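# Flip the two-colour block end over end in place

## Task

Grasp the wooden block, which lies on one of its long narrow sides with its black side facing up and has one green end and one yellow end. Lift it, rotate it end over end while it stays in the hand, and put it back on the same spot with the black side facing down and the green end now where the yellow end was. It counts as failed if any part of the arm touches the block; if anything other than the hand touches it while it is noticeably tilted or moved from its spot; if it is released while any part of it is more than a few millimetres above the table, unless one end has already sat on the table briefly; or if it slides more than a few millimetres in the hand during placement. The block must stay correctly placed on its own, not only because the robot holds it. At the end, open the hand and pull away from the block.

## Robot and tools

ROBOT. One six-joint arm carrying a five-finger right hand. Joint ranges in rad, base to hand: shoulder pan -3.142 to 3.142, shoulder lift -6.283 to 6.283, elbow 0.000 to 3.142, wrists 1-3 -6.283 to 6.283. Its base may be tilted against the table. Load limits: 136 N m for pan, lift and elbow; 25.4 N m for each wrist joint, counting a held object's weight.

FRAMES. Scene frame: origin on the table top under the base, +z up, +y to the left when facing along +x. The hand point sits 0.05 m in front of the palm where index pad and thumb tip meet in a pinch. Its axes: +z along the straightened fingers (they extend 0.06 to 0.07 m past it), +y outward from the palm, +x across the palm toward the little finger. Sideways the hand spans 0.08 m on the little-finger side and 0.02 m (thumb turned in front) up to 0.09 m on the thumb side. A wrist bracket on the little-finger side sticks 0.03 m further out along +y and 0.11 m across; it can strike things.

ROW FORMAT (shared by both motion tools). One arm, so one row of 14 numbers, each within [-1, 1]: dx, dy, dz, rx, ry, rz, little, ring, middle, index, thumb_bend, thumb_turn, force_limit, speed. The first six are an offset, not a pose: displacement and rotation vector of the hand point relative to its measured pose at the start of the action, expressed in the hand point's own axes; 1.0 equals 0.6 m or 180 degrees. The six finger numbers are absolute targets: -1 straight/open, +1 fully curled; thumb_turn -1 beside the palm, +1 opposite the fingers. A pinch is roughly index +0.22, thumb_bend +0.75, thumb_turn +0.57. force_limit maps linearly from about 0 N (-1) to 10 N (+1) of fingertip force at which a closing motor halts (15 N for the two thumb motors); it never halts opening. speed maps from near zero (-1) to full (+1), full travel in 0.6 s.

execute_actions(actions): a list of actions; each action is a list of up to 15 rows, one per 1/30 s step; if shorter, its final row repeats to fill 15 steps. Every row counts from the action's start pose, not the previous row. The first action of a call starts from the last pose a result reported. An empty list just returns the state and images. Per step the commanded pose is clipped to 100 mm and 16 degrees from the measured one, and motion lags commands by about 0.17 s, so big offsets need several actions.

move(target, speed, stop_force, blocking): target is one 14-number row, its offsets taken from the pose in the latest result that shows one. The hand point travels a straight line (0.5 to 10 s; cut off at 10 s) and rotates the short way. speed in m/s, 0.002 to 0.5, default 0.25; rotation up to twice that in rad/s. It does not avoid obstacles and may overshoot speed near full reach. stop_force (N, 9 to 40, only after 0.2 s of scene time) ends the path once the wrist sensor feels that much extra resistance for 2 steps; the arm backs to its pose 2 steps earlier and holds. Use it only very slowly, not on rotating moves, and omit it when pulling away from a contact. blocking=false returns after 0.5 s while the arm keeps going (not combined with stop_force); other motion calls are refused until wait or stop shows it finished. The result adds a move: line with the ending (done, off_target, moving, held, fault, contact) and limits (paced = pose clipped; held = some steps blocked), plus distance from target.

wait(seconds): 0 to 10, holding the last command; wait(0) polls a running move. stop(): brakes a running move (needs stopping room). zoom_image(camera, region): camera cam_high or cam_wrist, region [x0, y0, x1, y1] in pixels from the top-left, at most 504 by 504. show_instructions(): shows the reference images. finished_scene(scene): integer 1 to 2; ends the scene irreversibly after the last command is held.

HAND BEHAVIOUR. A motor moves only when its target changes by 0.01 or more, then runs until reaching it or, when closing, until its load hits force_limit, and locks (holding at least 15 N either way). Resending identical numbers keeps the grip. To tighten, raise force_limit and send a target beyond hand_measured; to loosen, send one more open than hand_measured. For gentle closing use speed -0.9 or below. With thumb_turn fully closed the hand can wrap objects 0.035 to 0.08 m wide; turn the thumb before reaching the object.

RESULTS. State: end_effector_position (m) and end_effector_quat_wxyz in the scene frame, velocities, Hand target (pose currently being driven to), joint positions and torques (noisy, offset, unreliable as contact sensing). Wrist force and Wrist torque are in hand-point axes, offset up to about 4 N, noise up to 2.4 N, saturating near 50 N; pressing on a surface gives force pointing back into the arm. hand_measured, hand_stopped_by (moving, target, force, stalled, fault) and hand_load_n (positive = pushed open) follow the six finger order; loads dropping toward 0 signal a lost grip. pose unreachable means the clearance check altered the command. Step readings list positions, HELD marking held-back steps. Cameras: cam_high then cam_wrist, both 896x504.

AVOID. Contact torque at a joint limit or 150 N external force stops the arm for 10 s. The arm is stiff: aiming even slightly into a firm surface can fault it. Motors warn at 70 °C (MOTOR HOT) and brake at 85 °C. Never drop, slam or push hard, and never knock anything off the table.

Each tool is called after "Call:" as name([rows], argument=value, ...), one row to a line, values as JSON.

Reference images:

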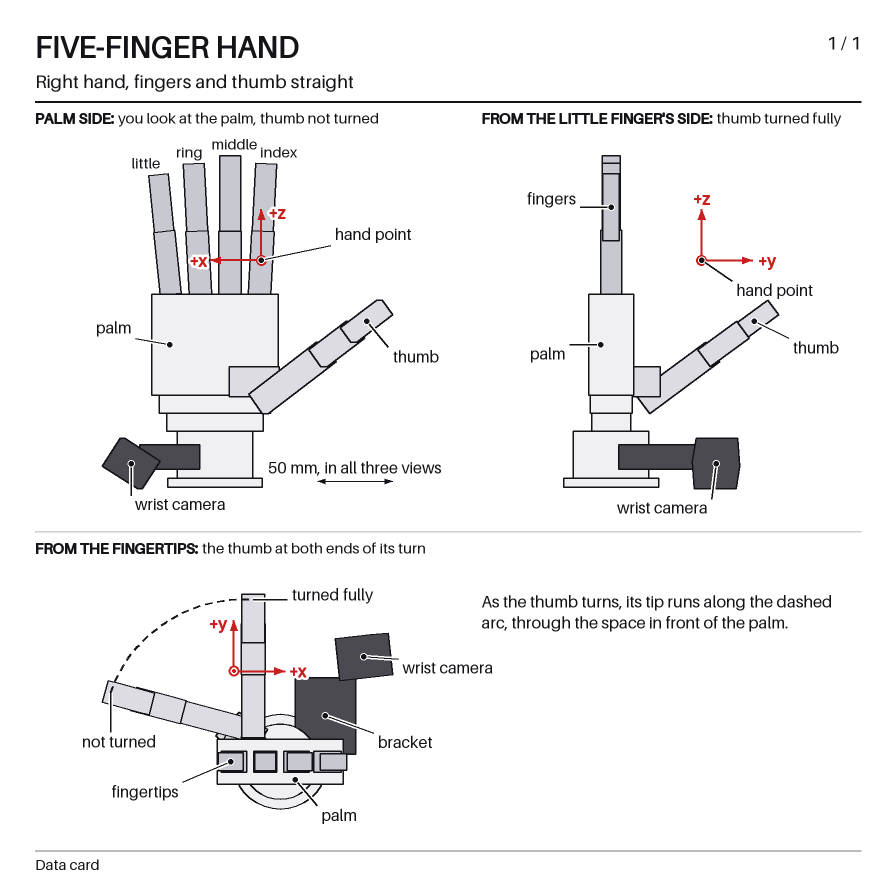

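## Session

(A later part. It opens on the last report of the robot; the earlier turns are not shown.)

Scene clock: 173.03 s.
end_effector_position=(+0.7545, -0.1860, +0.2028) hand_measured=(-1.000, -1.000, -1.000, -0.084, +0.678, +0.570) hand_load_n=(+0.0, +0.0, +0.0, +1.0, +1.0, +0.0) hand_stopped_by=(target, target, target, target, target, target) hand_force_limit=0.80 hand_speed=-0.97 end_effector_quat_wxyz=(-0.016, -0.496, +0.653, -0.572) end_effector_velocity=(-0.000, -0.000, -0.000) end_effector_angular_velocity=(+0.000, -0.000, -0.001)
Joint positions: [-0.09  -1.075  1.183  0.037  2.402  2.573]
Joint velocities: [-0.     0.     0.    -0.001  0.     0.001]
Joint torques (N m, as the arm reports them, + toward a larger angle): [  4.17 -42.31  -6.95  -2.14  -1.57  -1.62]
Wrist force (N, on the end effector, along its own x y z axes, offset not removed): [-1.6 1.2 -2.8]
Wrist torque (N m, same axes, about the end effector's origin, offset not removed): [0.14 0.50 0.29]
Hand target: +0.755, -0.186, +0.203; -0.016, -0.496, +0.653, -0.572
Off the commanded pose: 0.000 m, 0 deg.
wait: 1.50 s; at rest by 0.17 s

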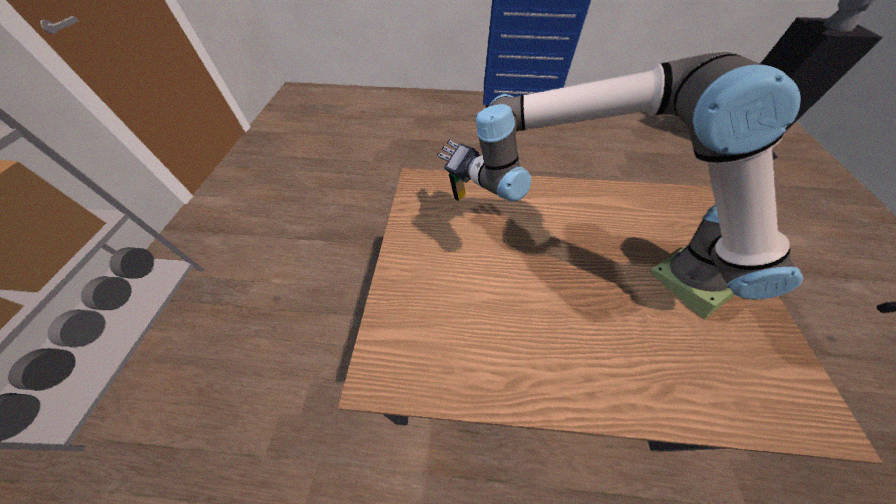

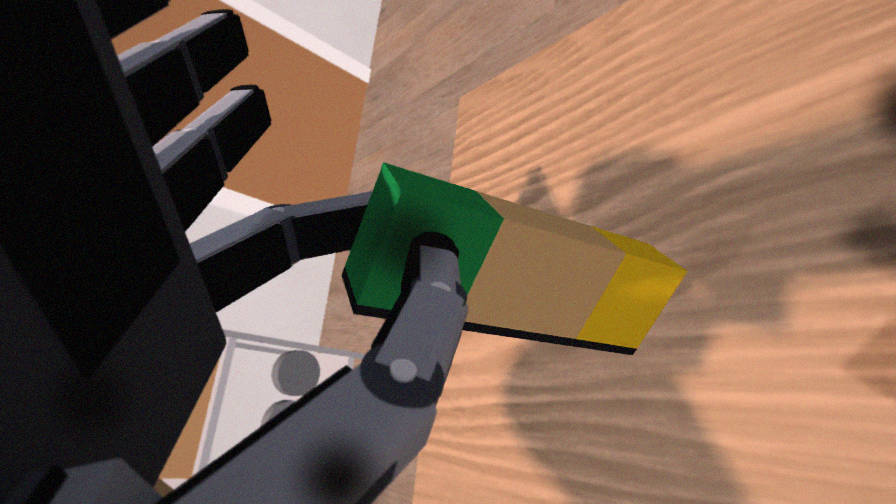

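Call:
move(target=[0,0,0,0,0,0,-1,-1,-1,0.3,0.68,0.57,0,-0.9])

Call:
move(target=[0,0,0,0,-0.155,0.416,-1,-1,-1,0.3,0.68,0.57,0,-0.9], speed=0.4)

Call:
move(target=[0,0,0,0,0,0,-1,-1,-1,-0.083,0.68,0.57,0,-0.97])

Call:
wait(seconds=1.5)

Call:
zoom_image(camera="cam_high", region=[410, 130, 520, 230])

Scene clock: 177.07 s.
end_effector_position=(+0.7545, -0.1860, +0.2028) hand_measured=(-1.000, -1.000, -1.000, -0.070, +0.678, +0.570) hand_load_n=(+0.0, +0.0, +0.0, +5.5, +2.0, +0.0) hand_stopped_by=(target, target, target, force, target, target) hand_force_limit=0.00 hand_speed=-0.90 end_effector_quat_wxyz=(-0.016, -0.496, +0.653, -0.572) end_effector_velocity=(+0.000, -0.000, -0.000) end_effector_angular_velocity=(-0.000, -0.001, -0.001)
Joint positions: [-0.09  -1.075  1.183  0.037  2.402  2.573]
Joint velocities: [-0.001  0.     0.    -0.002  0.    -0.   ]
Joint torques (N m, as the arm reports them, + toward a larger angle): [  4.16 -46.81  -6.26  -2.45  -1.76  -1.7 ]
Wrist force (N, on the end effector, along its own x y z axes, offset not removed): [1.8 -2.0 -1.2]
Wrist torque (N m, same axes, about the end effector's origin, offset not removed): [-0.34 0.09 0.23]
Hand target: +0.755, -0.186, +0.203; -0.016, -0.496, +0.653, -0.572
Off the commanded pose: 0.000 m, 0 deg.
move: done

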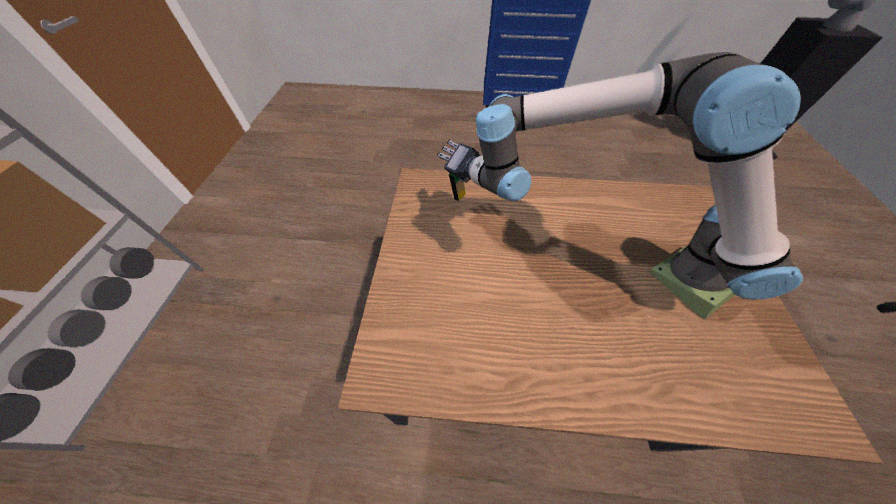

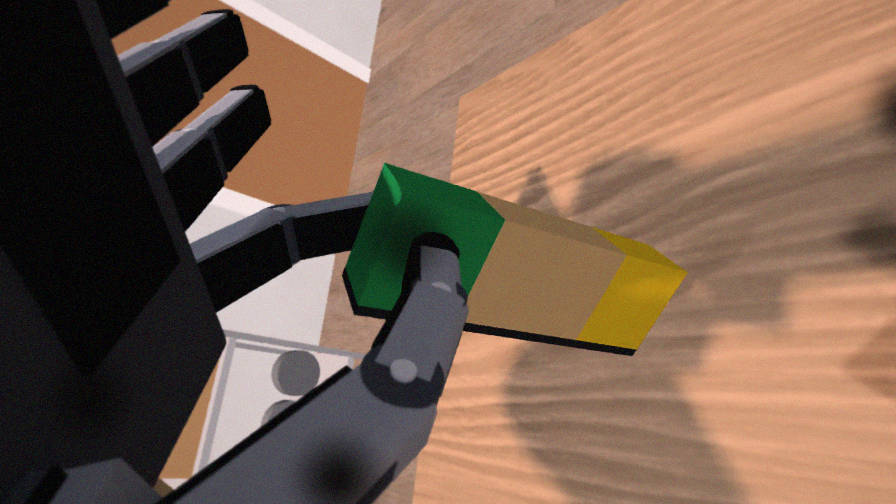

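Scene clock: 179.40 s.
end_effector_position=(+0.7546, -0.1862, +0.2029) hand_measured=(-1.000, -1.000, -1.000, -0.070, +0.678, +0.570) hand_load_n=(+0.0, +0.0, +0.0, +5.5, +2.0, -0.5) hand_stopped_by=(target, target, target, force, target, target) hand_force_limit=0.00 hand_speed=-0.90 end_effector_quat_wxyz=(+0.478, -0.116, +0.803, -0.337) end_effector_velocity=(+0.001, -0.001, +0.001) end_effector_angular_velocity=(+0.005, -0.009, -0.001)
Joint positions: [-0.417 -1.342  1.659 -0.224  1.625  3.845]
Joint velocities: [-0.002 -0.     0.003 -0.009 -0.005  0.008]
Joint torques (N m, as the arm reports them, + toward a larger angle): [  3.83 -50.32  -4.25  -2.62  -2.1    1.32]
Wrist force (N, on the end effector, along its own x y z axes, offset not removed): [0.6 0.7 -1.7]
Wrist torque (N m, same axes, about the end effector's origin, offset not removed): [0.21 -0.09 0.15]
Hand target: +0.755, -0.186, +0.203; +0.478, -0.115, +0.803, -0.337
Off the commanded pose: 0.000 m, 0 deg.
move: done

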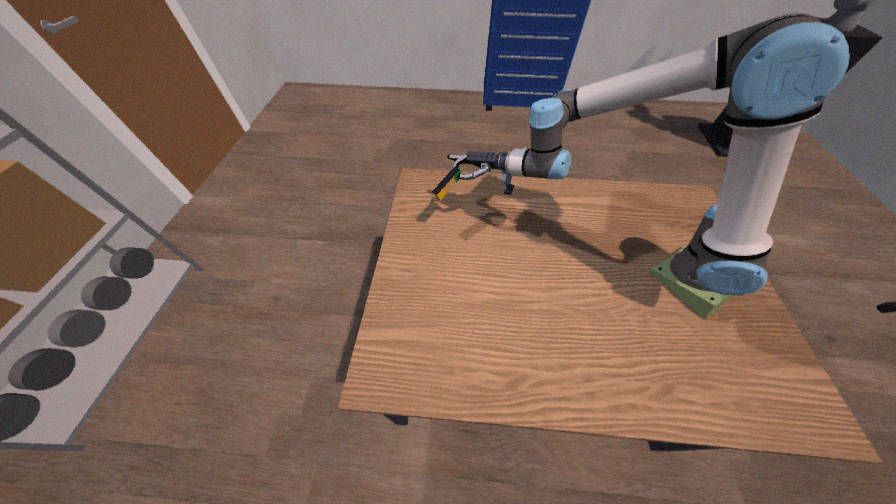

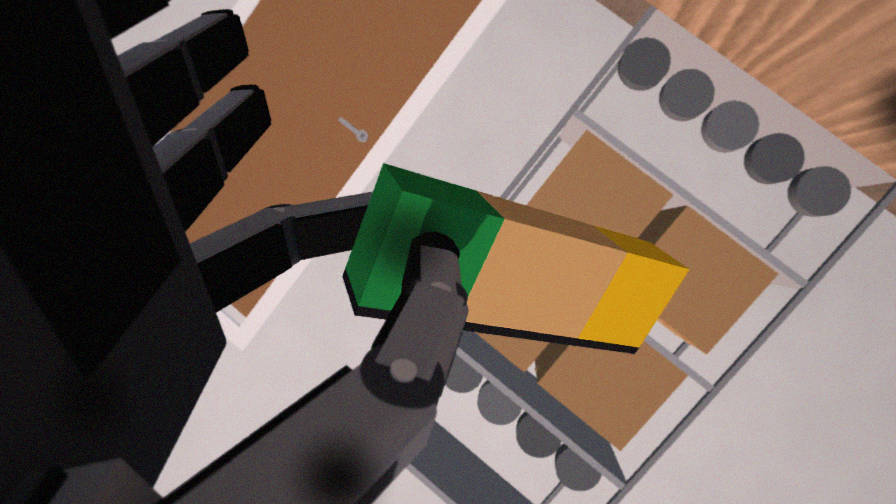

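Scene clock: 179.90 s.
end_effector_position=(+0.7545, -0.1862, +0.2028) hand_measured=(-1.000, -1.000, -1.000, -0.084, +0.678, +0.570) hand_load_n=(+0.0, +0.0, +0.0, +1.5, +1.0, -0.5) hand_stopped_by=(target, target, target, target, target, target) hand_force_limit=0.00 hand_speed=-0.97 end_effector_quat_wxyz=(+0.478, -0.116, +0.803, -0.337) end_effector_velocity=(-0.000, -0.000, -0.000) end_effector_angular_velocity=(-0.001, +0.001, -0.001)
Joint positions: [-0.417 -1.342  1.659 -0.225  1.625  3.845]
Joint velocities: [-0.     0.     0.    -0.     0.    -0.001]
Joint torques (N m, as the arm reports them, + toward a larger angle): [ 10.35 -49.94 -31.31   1.39   1.11  -1.53]
Wrist force (N, on the end effector, along its own x y z axes, offset not removed): [1.9 -3.7 -4.1]
Wrist torque (N m, same axes, about the end effector's origin, offset not removed): [-0.41 -0.06 0.33]
Hand target: +0.755, -0.186, +0.203; +0.478, -0.116, +0.803, -0.337
Off the commanded pose: 0.000 m, 0 deg.
move: done

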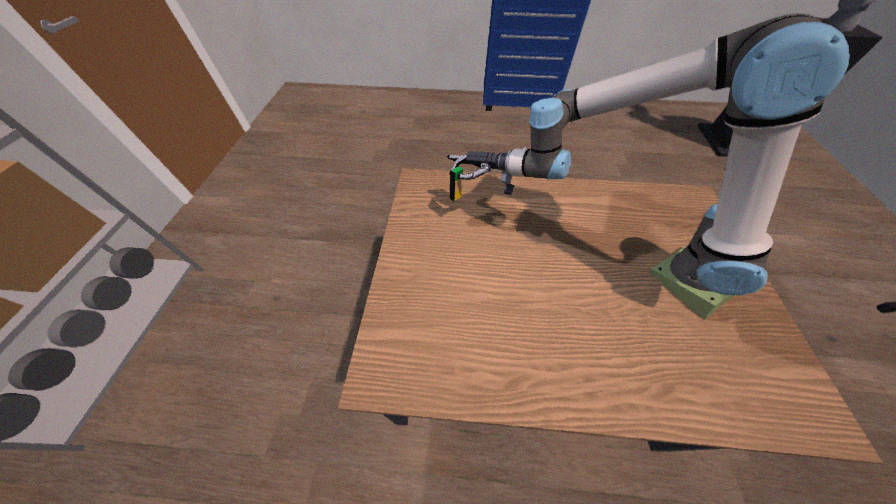

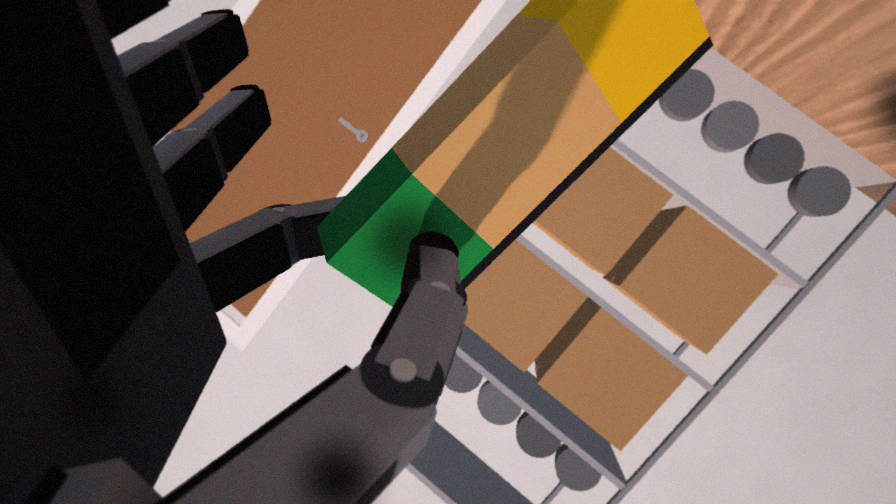

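Scene clock: 181.40 s.
end_effector_position=(+0.7546, -0.1862, +0.2029) hand_measured=(-1.000, -1.000, -1.000, -0.084, +0.678, +0.570) hand_load_n=(+0.0, +0.0, +0.0, +1.5, +1.0, -0.5) hand_stopped_by=(target, target, target, target, target, target) hand_force_limit=0.00 hand_speed=-0.97 end_effector_quat_wxyz=(+0.478, -0.116, +0.803, -0.337) end_effector_velocity=(+0.000, -0.000, +0.000) end_effector_angular_velocity=(-0.001, -0.001, -0.000)
Joint positions: [-0.417 -1.342  1.659 -0.224  1.625  3.845]
Joint velocities: [ 0.    -0.001  0.001 -0.002  0.    -0.001]
Joint torques (N m, as the arm reports them, + toward a larger angle): [ 13.74 -49.15 -31.22   1.31   1.06  -1.59]
Wrist force (N, on the end effector, along its own x y z axes, offset not removed): [1.5 0.2 -3.7]
Wrist torque (N m, same axes, about the end effector's origin, offset not removed): [0.26 0.03 0.17]
Hand target: +0.755, -0.186, +0.203; +0.478, -0.116, +0.803, -0.337
Off the commanded pose: 0.000 m, 0 deg.
wait: 1.50 s; at rest by 0.17 s

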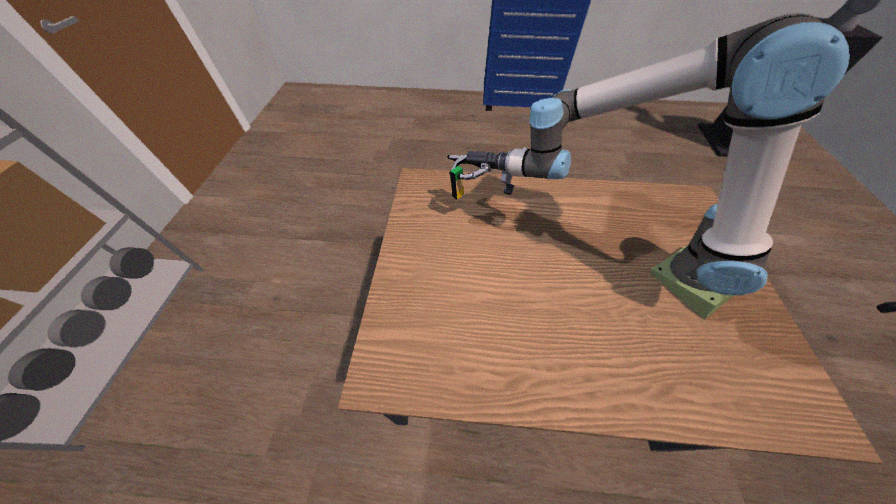

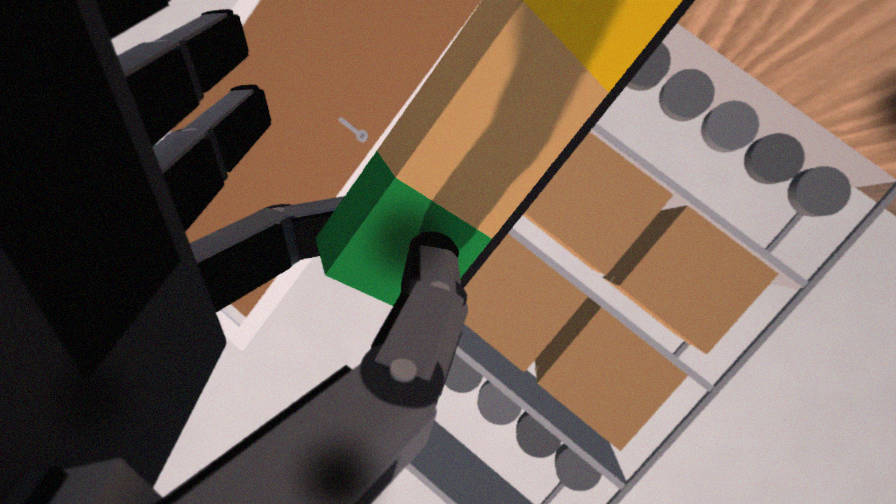

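Region (410, 130, 520, 230) of cam_high's 896x504 image, scaled by 4.582, with more detail than that image has; it fills the top 458 rows of this view, and the rest is white.

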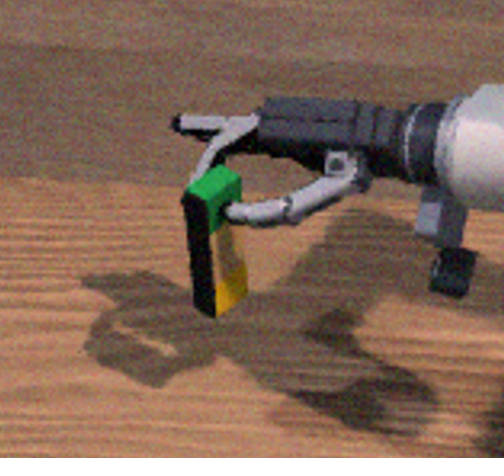

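Call:
move(target=[0,0,0,0,0,0,-1,-1,-1,0.3,0.68,0.57,1,-0.9])

Call:
move(target=[0,0,0,0,0.175,-0.468,-1,-1,-1,0.3,0.68,0.57,1,-0.9], speed=0.3)

Call:
zoom_image(camera="cam_high", region=[410, 120, 520, 220])

Scene clock: 185.87 s.
end_effector_position=(+0.7546, -0.1862, +0.2029) hand_measured=(-1.000, -1.000, -1.000, -0.060, +0.678, +0.570) hand_load_n=(+0.0, +0.0, +0.0, +9.5, +3.0, -1.0) hand_stopped_by=(target, target, target, force, target, target) hand_force_limit=1.00 hand_speed=-0.90 end_effector_quat_wxyz=(+0.478, -0.116, +0.803, -0.337) end_effector_velocity=(+0.000, -0.000, +0.000) end_effector_angular_velocity=(-0.002, -0.001, +0.000)
Joint positions: [-0.417 -1.342  1.659 -0.224  1.625  3.845]
Joint velocities: [-0.     0.    -0.001 -0.001 -0.    -0.001]
Joint torques (N m, as the arm reports them, + toward a larger angle): [ 13.23 -44.   -30.94   1.05   1.19  -1.23]
Wrist force (N, on the end effector, along its own x y z axes, offset not removed): [-2.4 1.4 0.4]
Wrist torque (N m, same axes, about the end effector's origin, offset not removed): [0.00 0.45 0.08]
Hand target: +0.755, -0.186, +0.203; +0.478, -0.116, +0.803, -0.337
Off the commanded pose: 0.000 m, 0 deg.
move: done

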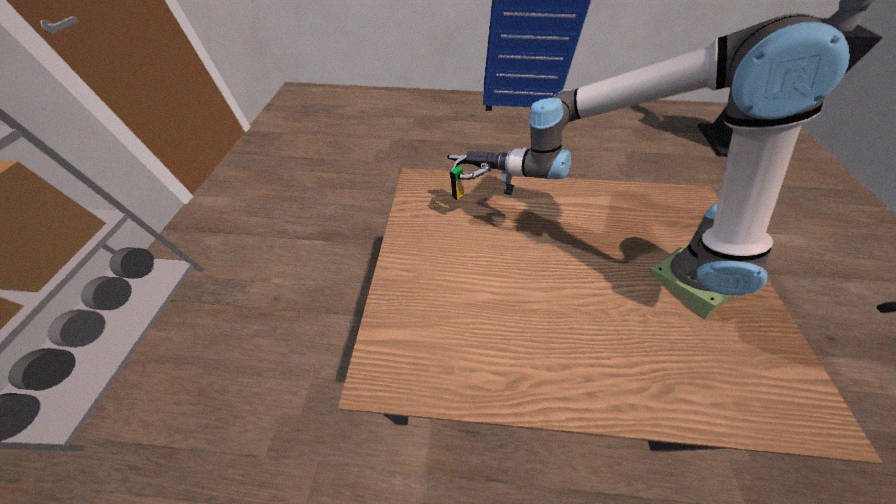

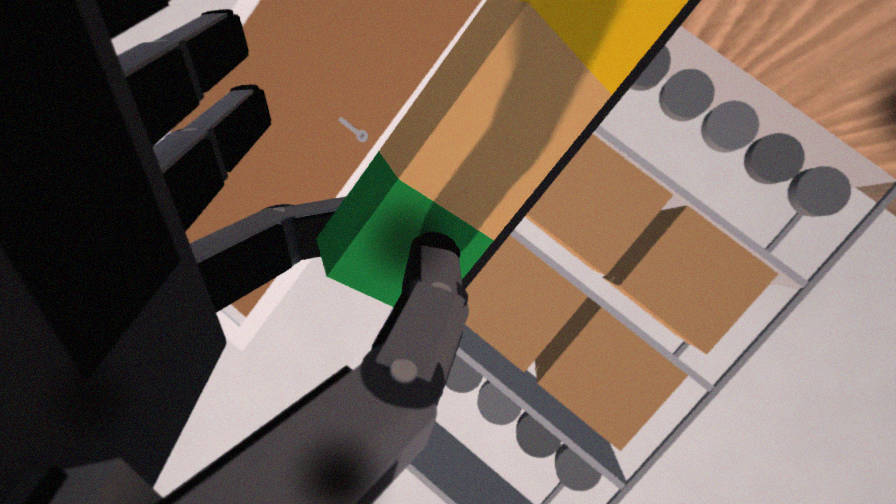

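Scene clock: 189.03 s.
end_effector_position=(+0.7545, -0.1860, +0.2028) hand_measured=(-1.000, -1.000, -1.000, -0.060, +0.676, +0.570) hand_load_n=(+0.0, +0.0, +0.0, +9.5, +3.5, -0.5) hand_stopped_by=(target, target, target, force, target, target) hand_force_limit=1.00 hand_speed=-0.90 end_effector_quat_wxyz=(-0.083, -0.530, +0.610, -0.583) end_effector_velocity=(+0.000, +0.000, -0.001) end_effector_angular_velocity=(-0.009, +0.004, +0.002)
Joint positions: [-0.062 -1.037  1.157 -0.03   2.479  2.37 ]
Joint velocities: [ 0.002 -0.     0.005 -0.014  0.003 -0.016]
Joint torques (N m, as the arm reports them, + toward a larger angle): [ 18.79 -45.43  -4.24  -1.67   1.65  -1.72]
Wrist force (N, on the end effector, along its own x y z axes, offset not removed): [1.8 -1.3 -4.6]
Wrist torque (N m, same axes, about the end effector's origin, offset not removed): [0.07 -0.10 0.10]
Hand target: +0.754, -0.186, +0.203; -0.083, -0.530, +0.610, -0.584
Off the commanded pose: 0.000 m, 0 deg.
move: done

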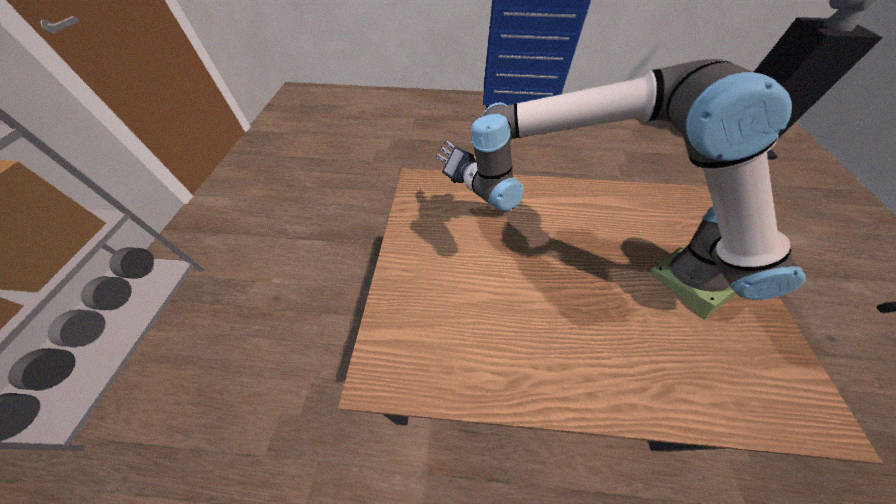

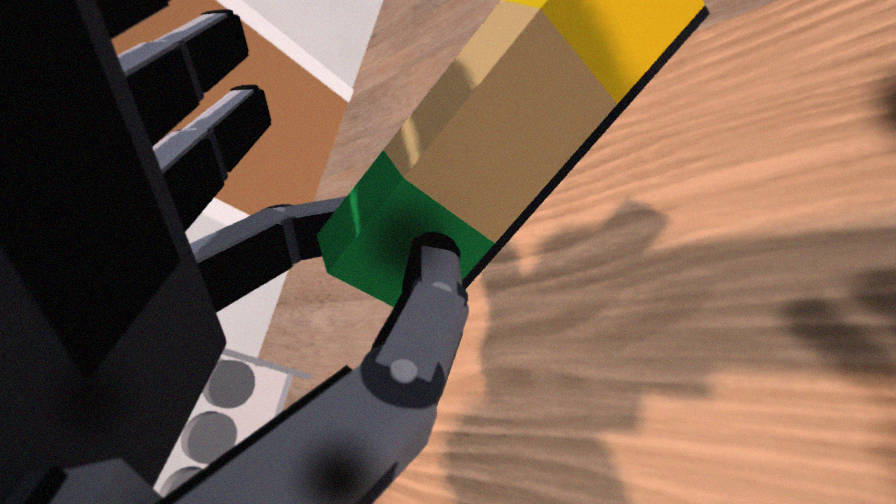

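Region (410, 120, 520, 220) of cam_high's 896x504 image, scaled by 4.582, with more detail than that image has; it fills the top 458 rows of this view, and the rest is white.

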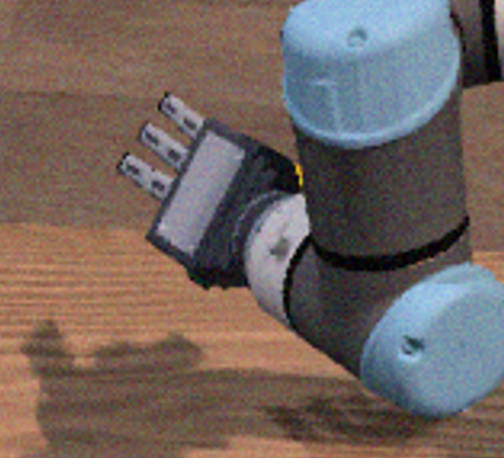

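Call:
move(target=[-0.293,0.0775,0.0405,0,0.006,-0.016,-1,-1,-1,0.3,0.68,0.57,1,-0.9], speed=0.12)

Call:
zoom_image(camera="cam_high", region=[400, 160, 510, 260])

Scene clock: 197.80 s.
end_effector_position=(+0.8068, -0.1201, +0.0400) hand_measured=(-1.000, -1.000, -1.000, -0.060, +0.676, +0.570) hand_load_n=(+0.0, +0.0, +0.0, +9.5, +3.5, -0.5) hand_stopped_by=(target, target, target, force, target, target) hand_force_limit=1.00 hand_speed=-0.90 end_effector_quat_wxyz=(-0.103, -0.539, +0.596, -0.586) end_effector_velocity=(+0.001, +0.000, -0.001) end_effector_angular_velocity=(-0.001, -0.001, -0.001)
Joint positions: [ 0.001 -0.715  1.045 -0.257  2.555  2.31 ]
Joint velocities: [ 0.     0.005 -0.006 -0.001  0.001 -0.001]
Joint torques (N m, as the arm reports them, + toward a larger angle): [ 20.05 -49.49 -32.94  -2.61   1.93  -1.64]
Wrist force (N, on the end effector, along its own x y z axes, offset not removed): [-0.4 -0.7 -3.0]
Wrist torque (N m, same axes, about the end effector's origin, offset not removed): [0.12 0.21 0.14]
Hand target: +0.807, -0.120, +0.040; -0.103, -0.539, +0.596, -0.586
Off the commanded pose: 0.000 m, 0 deg.
move: done

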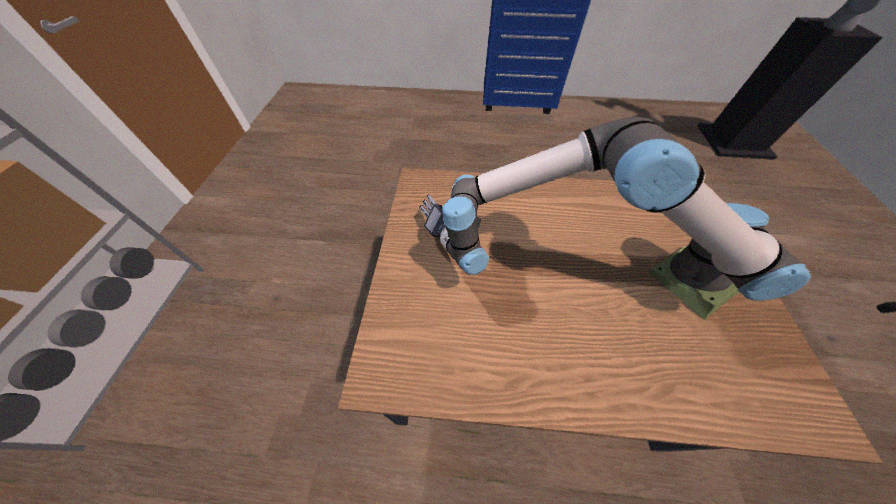

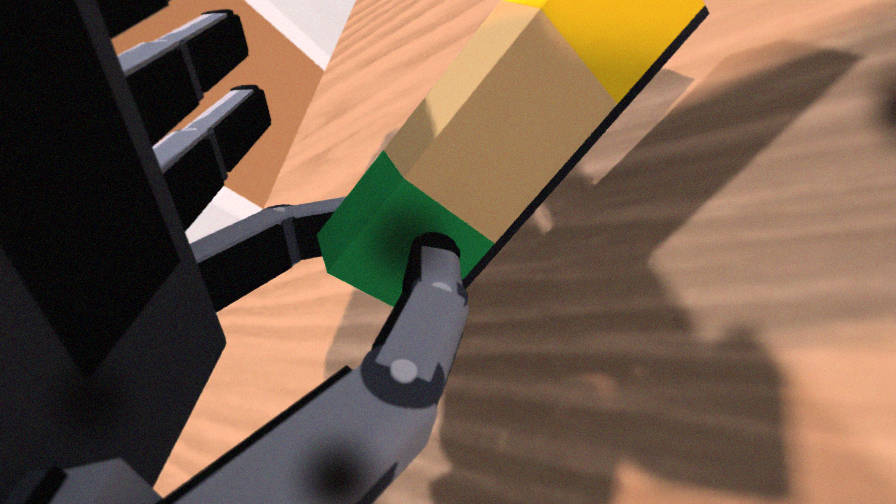

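Region (400, 160, 510, 260) of cam_high's 896x504 image, scaled by 4.582, with more detail than that image has; it fills the top 458 rows of this view, and the rest is white.

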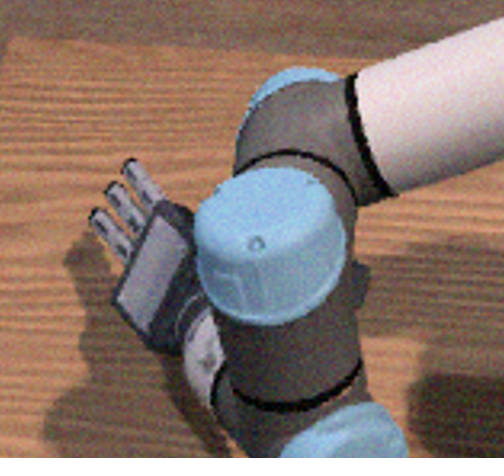

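Call:
move(target=[-0.0226,0.0176,0.0087,0,0,0,-1,-1,-1,0.3,0.68,0.57,1,-0.9], speed=0.015, stop_force=9)

Scene clock: 202.60 s.
end_effector_position=(+0.8068, -0.1201, +0.0222) hand_measured=(-1.000, -1.000, -1.000, -0.060, +0.676, +0.570) hand_load_n=(+0.0, +0.0, +0.0, +9.5, +3.5, -0.5) hand_stopped_by=(target, target, target, force, target, target) hand_force_limit=1.00 hand_speed=-0.90 end_effector_quat_wxyz=(-0.103, -0.539, +0.596, -0.586) end_effector_velocity=(-0.000, +0.000, -0.002) end_effector_angular_velocity=(-0.001, +0.001, +0.001)
Joint positions: [-0.004 -0.694  1.053 -0.286  2.55   2.309]
Joint velocities: [-0.     0.002  0.001 -0.003 -0.    -0.001]
Joint torques (N m, as the arm reports them, + toward a larger angle): [  7.22 -49.6   -4.97  -2.3   -1.47  -1.7 ]
Wrist force (N, on the end effector, along its own x y z axes, offset not removed): [1.6 0.5 -4.0]
Wrist torque (N m, same axes, about the end effector's origin, offset not removed): [0.21 -0.10 0.45]
Hand target: +0.807, -0.120, +0.022; -0.103, -0.539, +0.596, -0.586
Off the commanded pose: 0.000 m, 0 deg.
move: done

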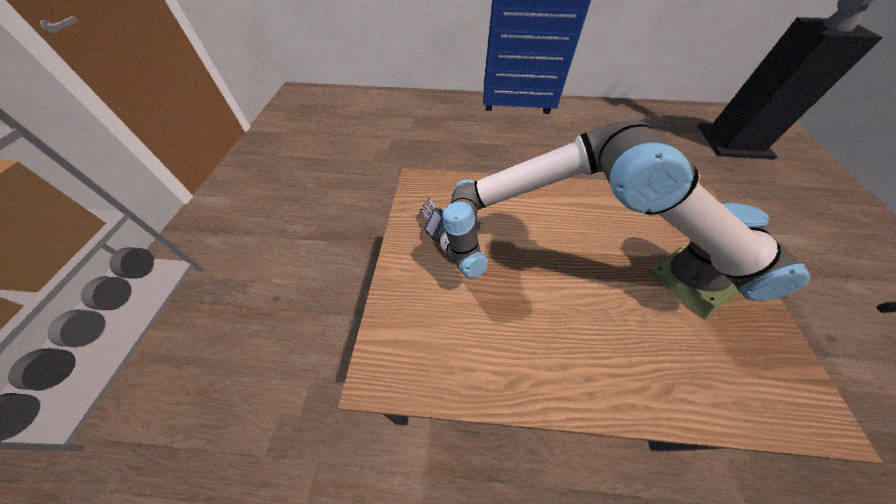

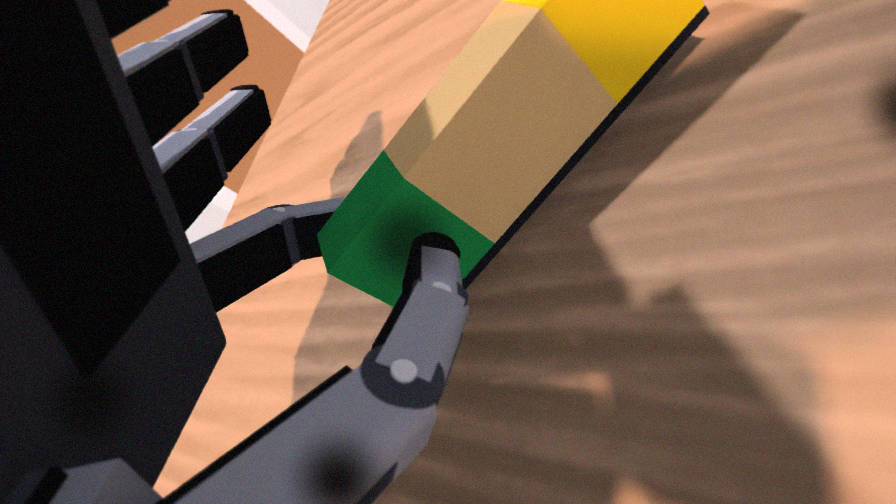

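Call:
move(target=[-0.0038,0.0029,0.0015,0,0,0,-1,-1,-1,0.3,0.68,0.57,1,-0.9], speed=0.004, stop_force=9)

Scene clock: 206.80 s.
end_effector_position=(+0.8068, -0.1201, +0.0204) hand_measured=(-1.000, -1.000, -1.000, -0.060, +0.676, +0.570) hand_load_n=(+0.0, +0.0, +0.0, +8.5, +3.0, -3.0) hand_stopped_by=(target, target, target, force, target, target) hand_force_limit=1.00 hand_speed=-0.90 end_effector_quat_wxyz=(-0.103, -0.539, +0.596, -0.586) end_effector_velocity=(-0.000, -0.000, +0.001) end_effector_angular_velocity=(-0.000, +0.003, +0.001)
Joint positions: [-0.004 -0.692  1.054 -0.289  2.549  2.309]
Joint velocities: [-0.    -0.002 -0.     0.004 -0.    -0.001]
Joint torques (N m, as the arm reports them, + toward a larger angle): [ 10.39 -64.26  -7.11   2.05  -1.2   -1.51]
Wrist force (N, on the end effector, along its own x y z axes, offset not removed): [10.6 -3.4 -5.7]
Wrist torque (N m, same axes, about the end effector's origin, offset not removed): [-0.12 -0.31 0.64]
Hand target: +0.807, -0.120, +0.021; -0.103, -0.539, +0.596, -0.586
Off the commanded pose: 0.001 m, 0 deg.
move: contact

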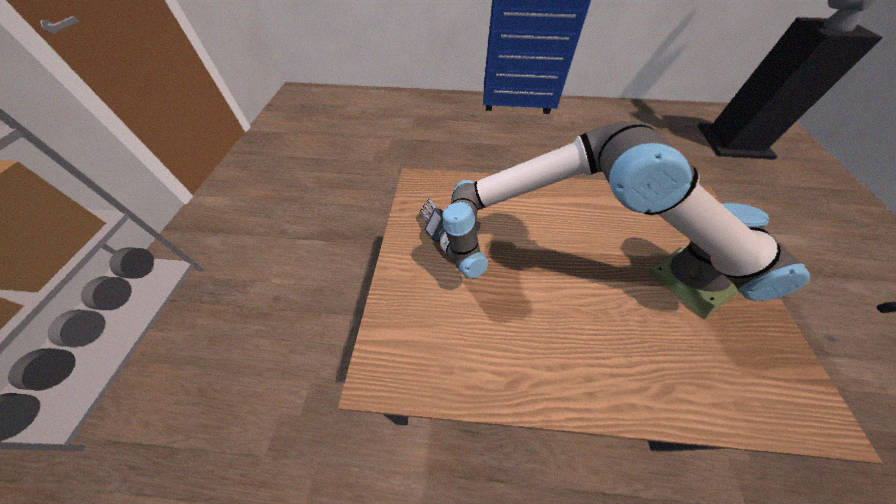

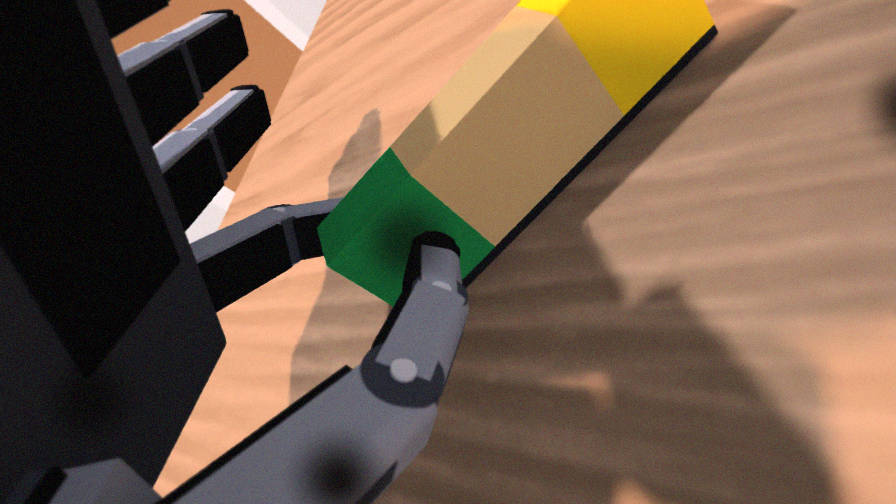

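Seated flat. Release and lift.

Call:
move(target=[0,0,0,0,0,0,-1,-1,-1,-0.25,0.6,0.57,1,-0.7])

Call:
move(target=[0.2,-0.156,-0.077,0,0,0,-1,-1,-1,-0.25,0.6,0.57,1,-0.7], speed=0.12)

Call:
zoom_image(camera="cam_high", region=[400, 160, 600, 272])

Scene clock: 209.63 s.
end_effector_position=(+0.8069, -0.1200, +0.0205) hand_measured=(-1.000, -1.000, -1.000, -0.250, +0.600, +0.570) hand_load_n=(+0.0, +0.0, +0.0, +0.0, +0.0, +0.0) hand_stopped_by=(target, target, target, target, target, target) hand_force_limit=1.00 hand_speed=-0.70 end_effector_quat_wxyz=(-0.103, -0.539, +0.596, -0.586) end_effector_velocity=(+0.001, -0.000, +0.000) end_effector_angular_velocity=(-0.000, -0.002, -0.001)
Joint positions: [-0.004 -0.692  1.054 -0.289  2.549  2.309]
Joint velocities: [-0.     0.    -0.001 -0.001 -0.     0.   ]
Joint torques (N m, as the arm reports them, + toward a larger angle): [  8.63 -46.74 -15.24  -2.56  -1.69  -0.28]
Wrist force (N, on the end effector, along its own x y z axes, offset not removed): [1.3 -0.5 -0.8]
Wrist torque (N m, same axes, about the end effector's origin, offset not removed): [-0.36 -0.14 0.51]
Hand target: +0.807, -0.120, +0.020; -0.103, -0.539, +0.596, -0.586
Off the commanded pose: 0.000 m, 0 deg.
move: done

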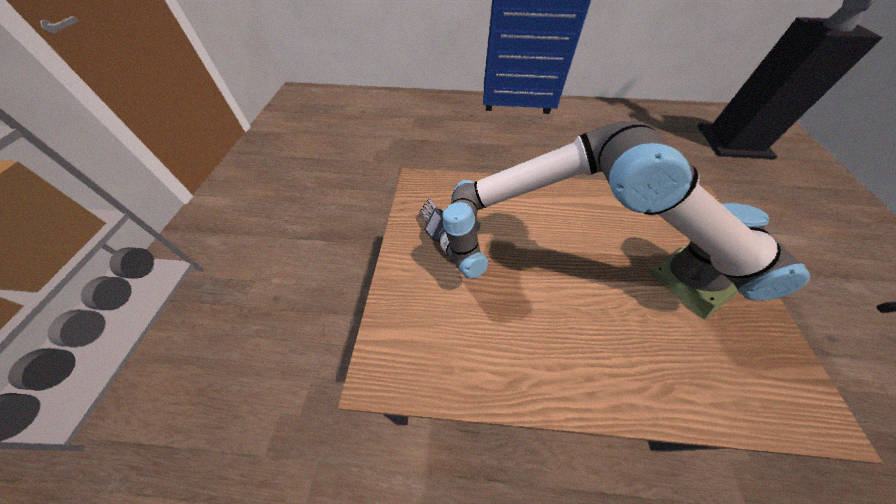

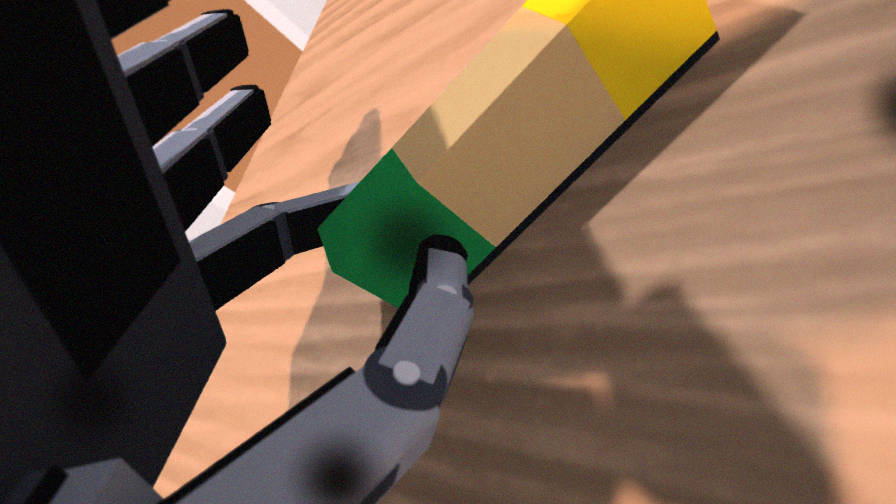

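Scene clock: 211.43 s.
end_effector_position=(+0.8074, -0.1200, +0.1793) hand_measured=(-1.000, -1.000, -1.000, -0.250, +0.600, +0.570) hand_load_n=(+0.0, +0.0, +0.0, +0.0, +0.0, +0.0) hand_stopped_by=(target, target, target, target, target, target) hand_force_limit=1.00 hand_speed=-0.70 end_effector_quat_wxyz=(-0.103, -0.539, +0.596, -0.586) end_effector_velocity=(+0.001, -0.000, +0.002) end_effector_angular_velocity=(+0.001, -0.001, -0.001)
Joint positions: [ 0.043 -0.83   0.901  0.008  2.597  2.316]
Joint velocities: [ 0.     0.    -0.006  0.006  0.001  0.002]
Joint torques (N m, as the arm reports them, + toward a larger angle): [ 20.01 -62.9  -36.1    1.11   1.86   1.74]
Wrist force (N, on the end effector, along its own x y z axes, offset not removed): [-1.7 2.3 -0.4]
Wrist torque (N m, same axes, about the end effector's origin, offset not removed): [0.17 0.15 0.22]
Hand target: +0.807, -0.120, +0.179; -0.103, -0.539, +0.596, -0.586
Off the commanded pose: 0.000 m, 0 deg.
move: done

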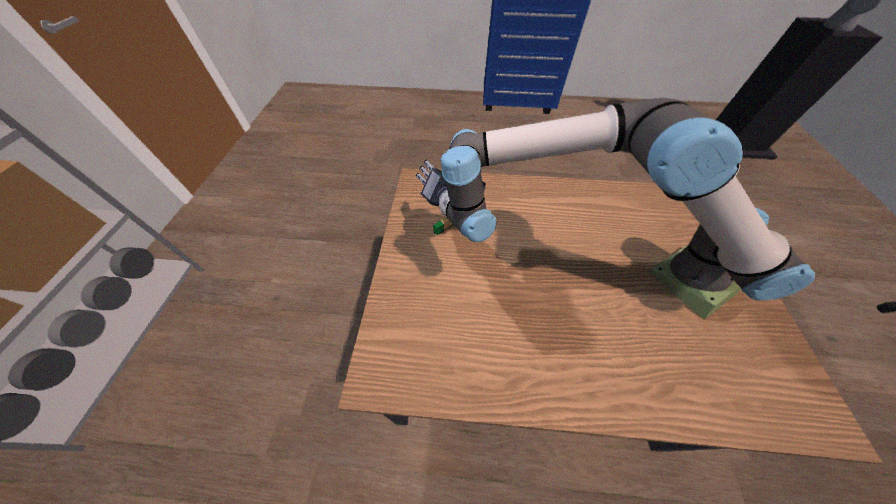

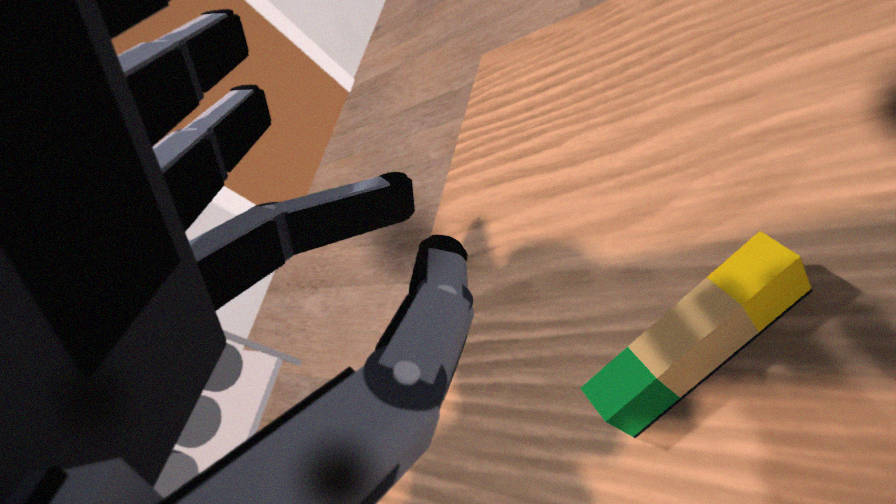

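Region (400, 160, 600, 272) of cam_high's 896x504 image, scaled by 2.520, with more detail than that image has; it fills the top 282 rows of this view, and the rest is white.

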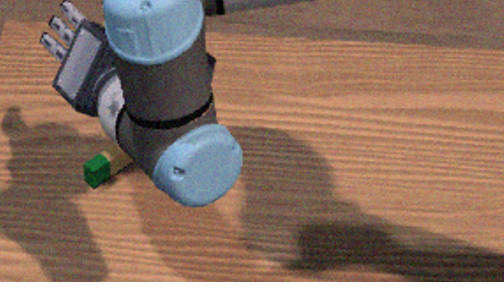

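Within a few mm.

Call:
finished_scene(scene=1)

The scene is finished: the task was done.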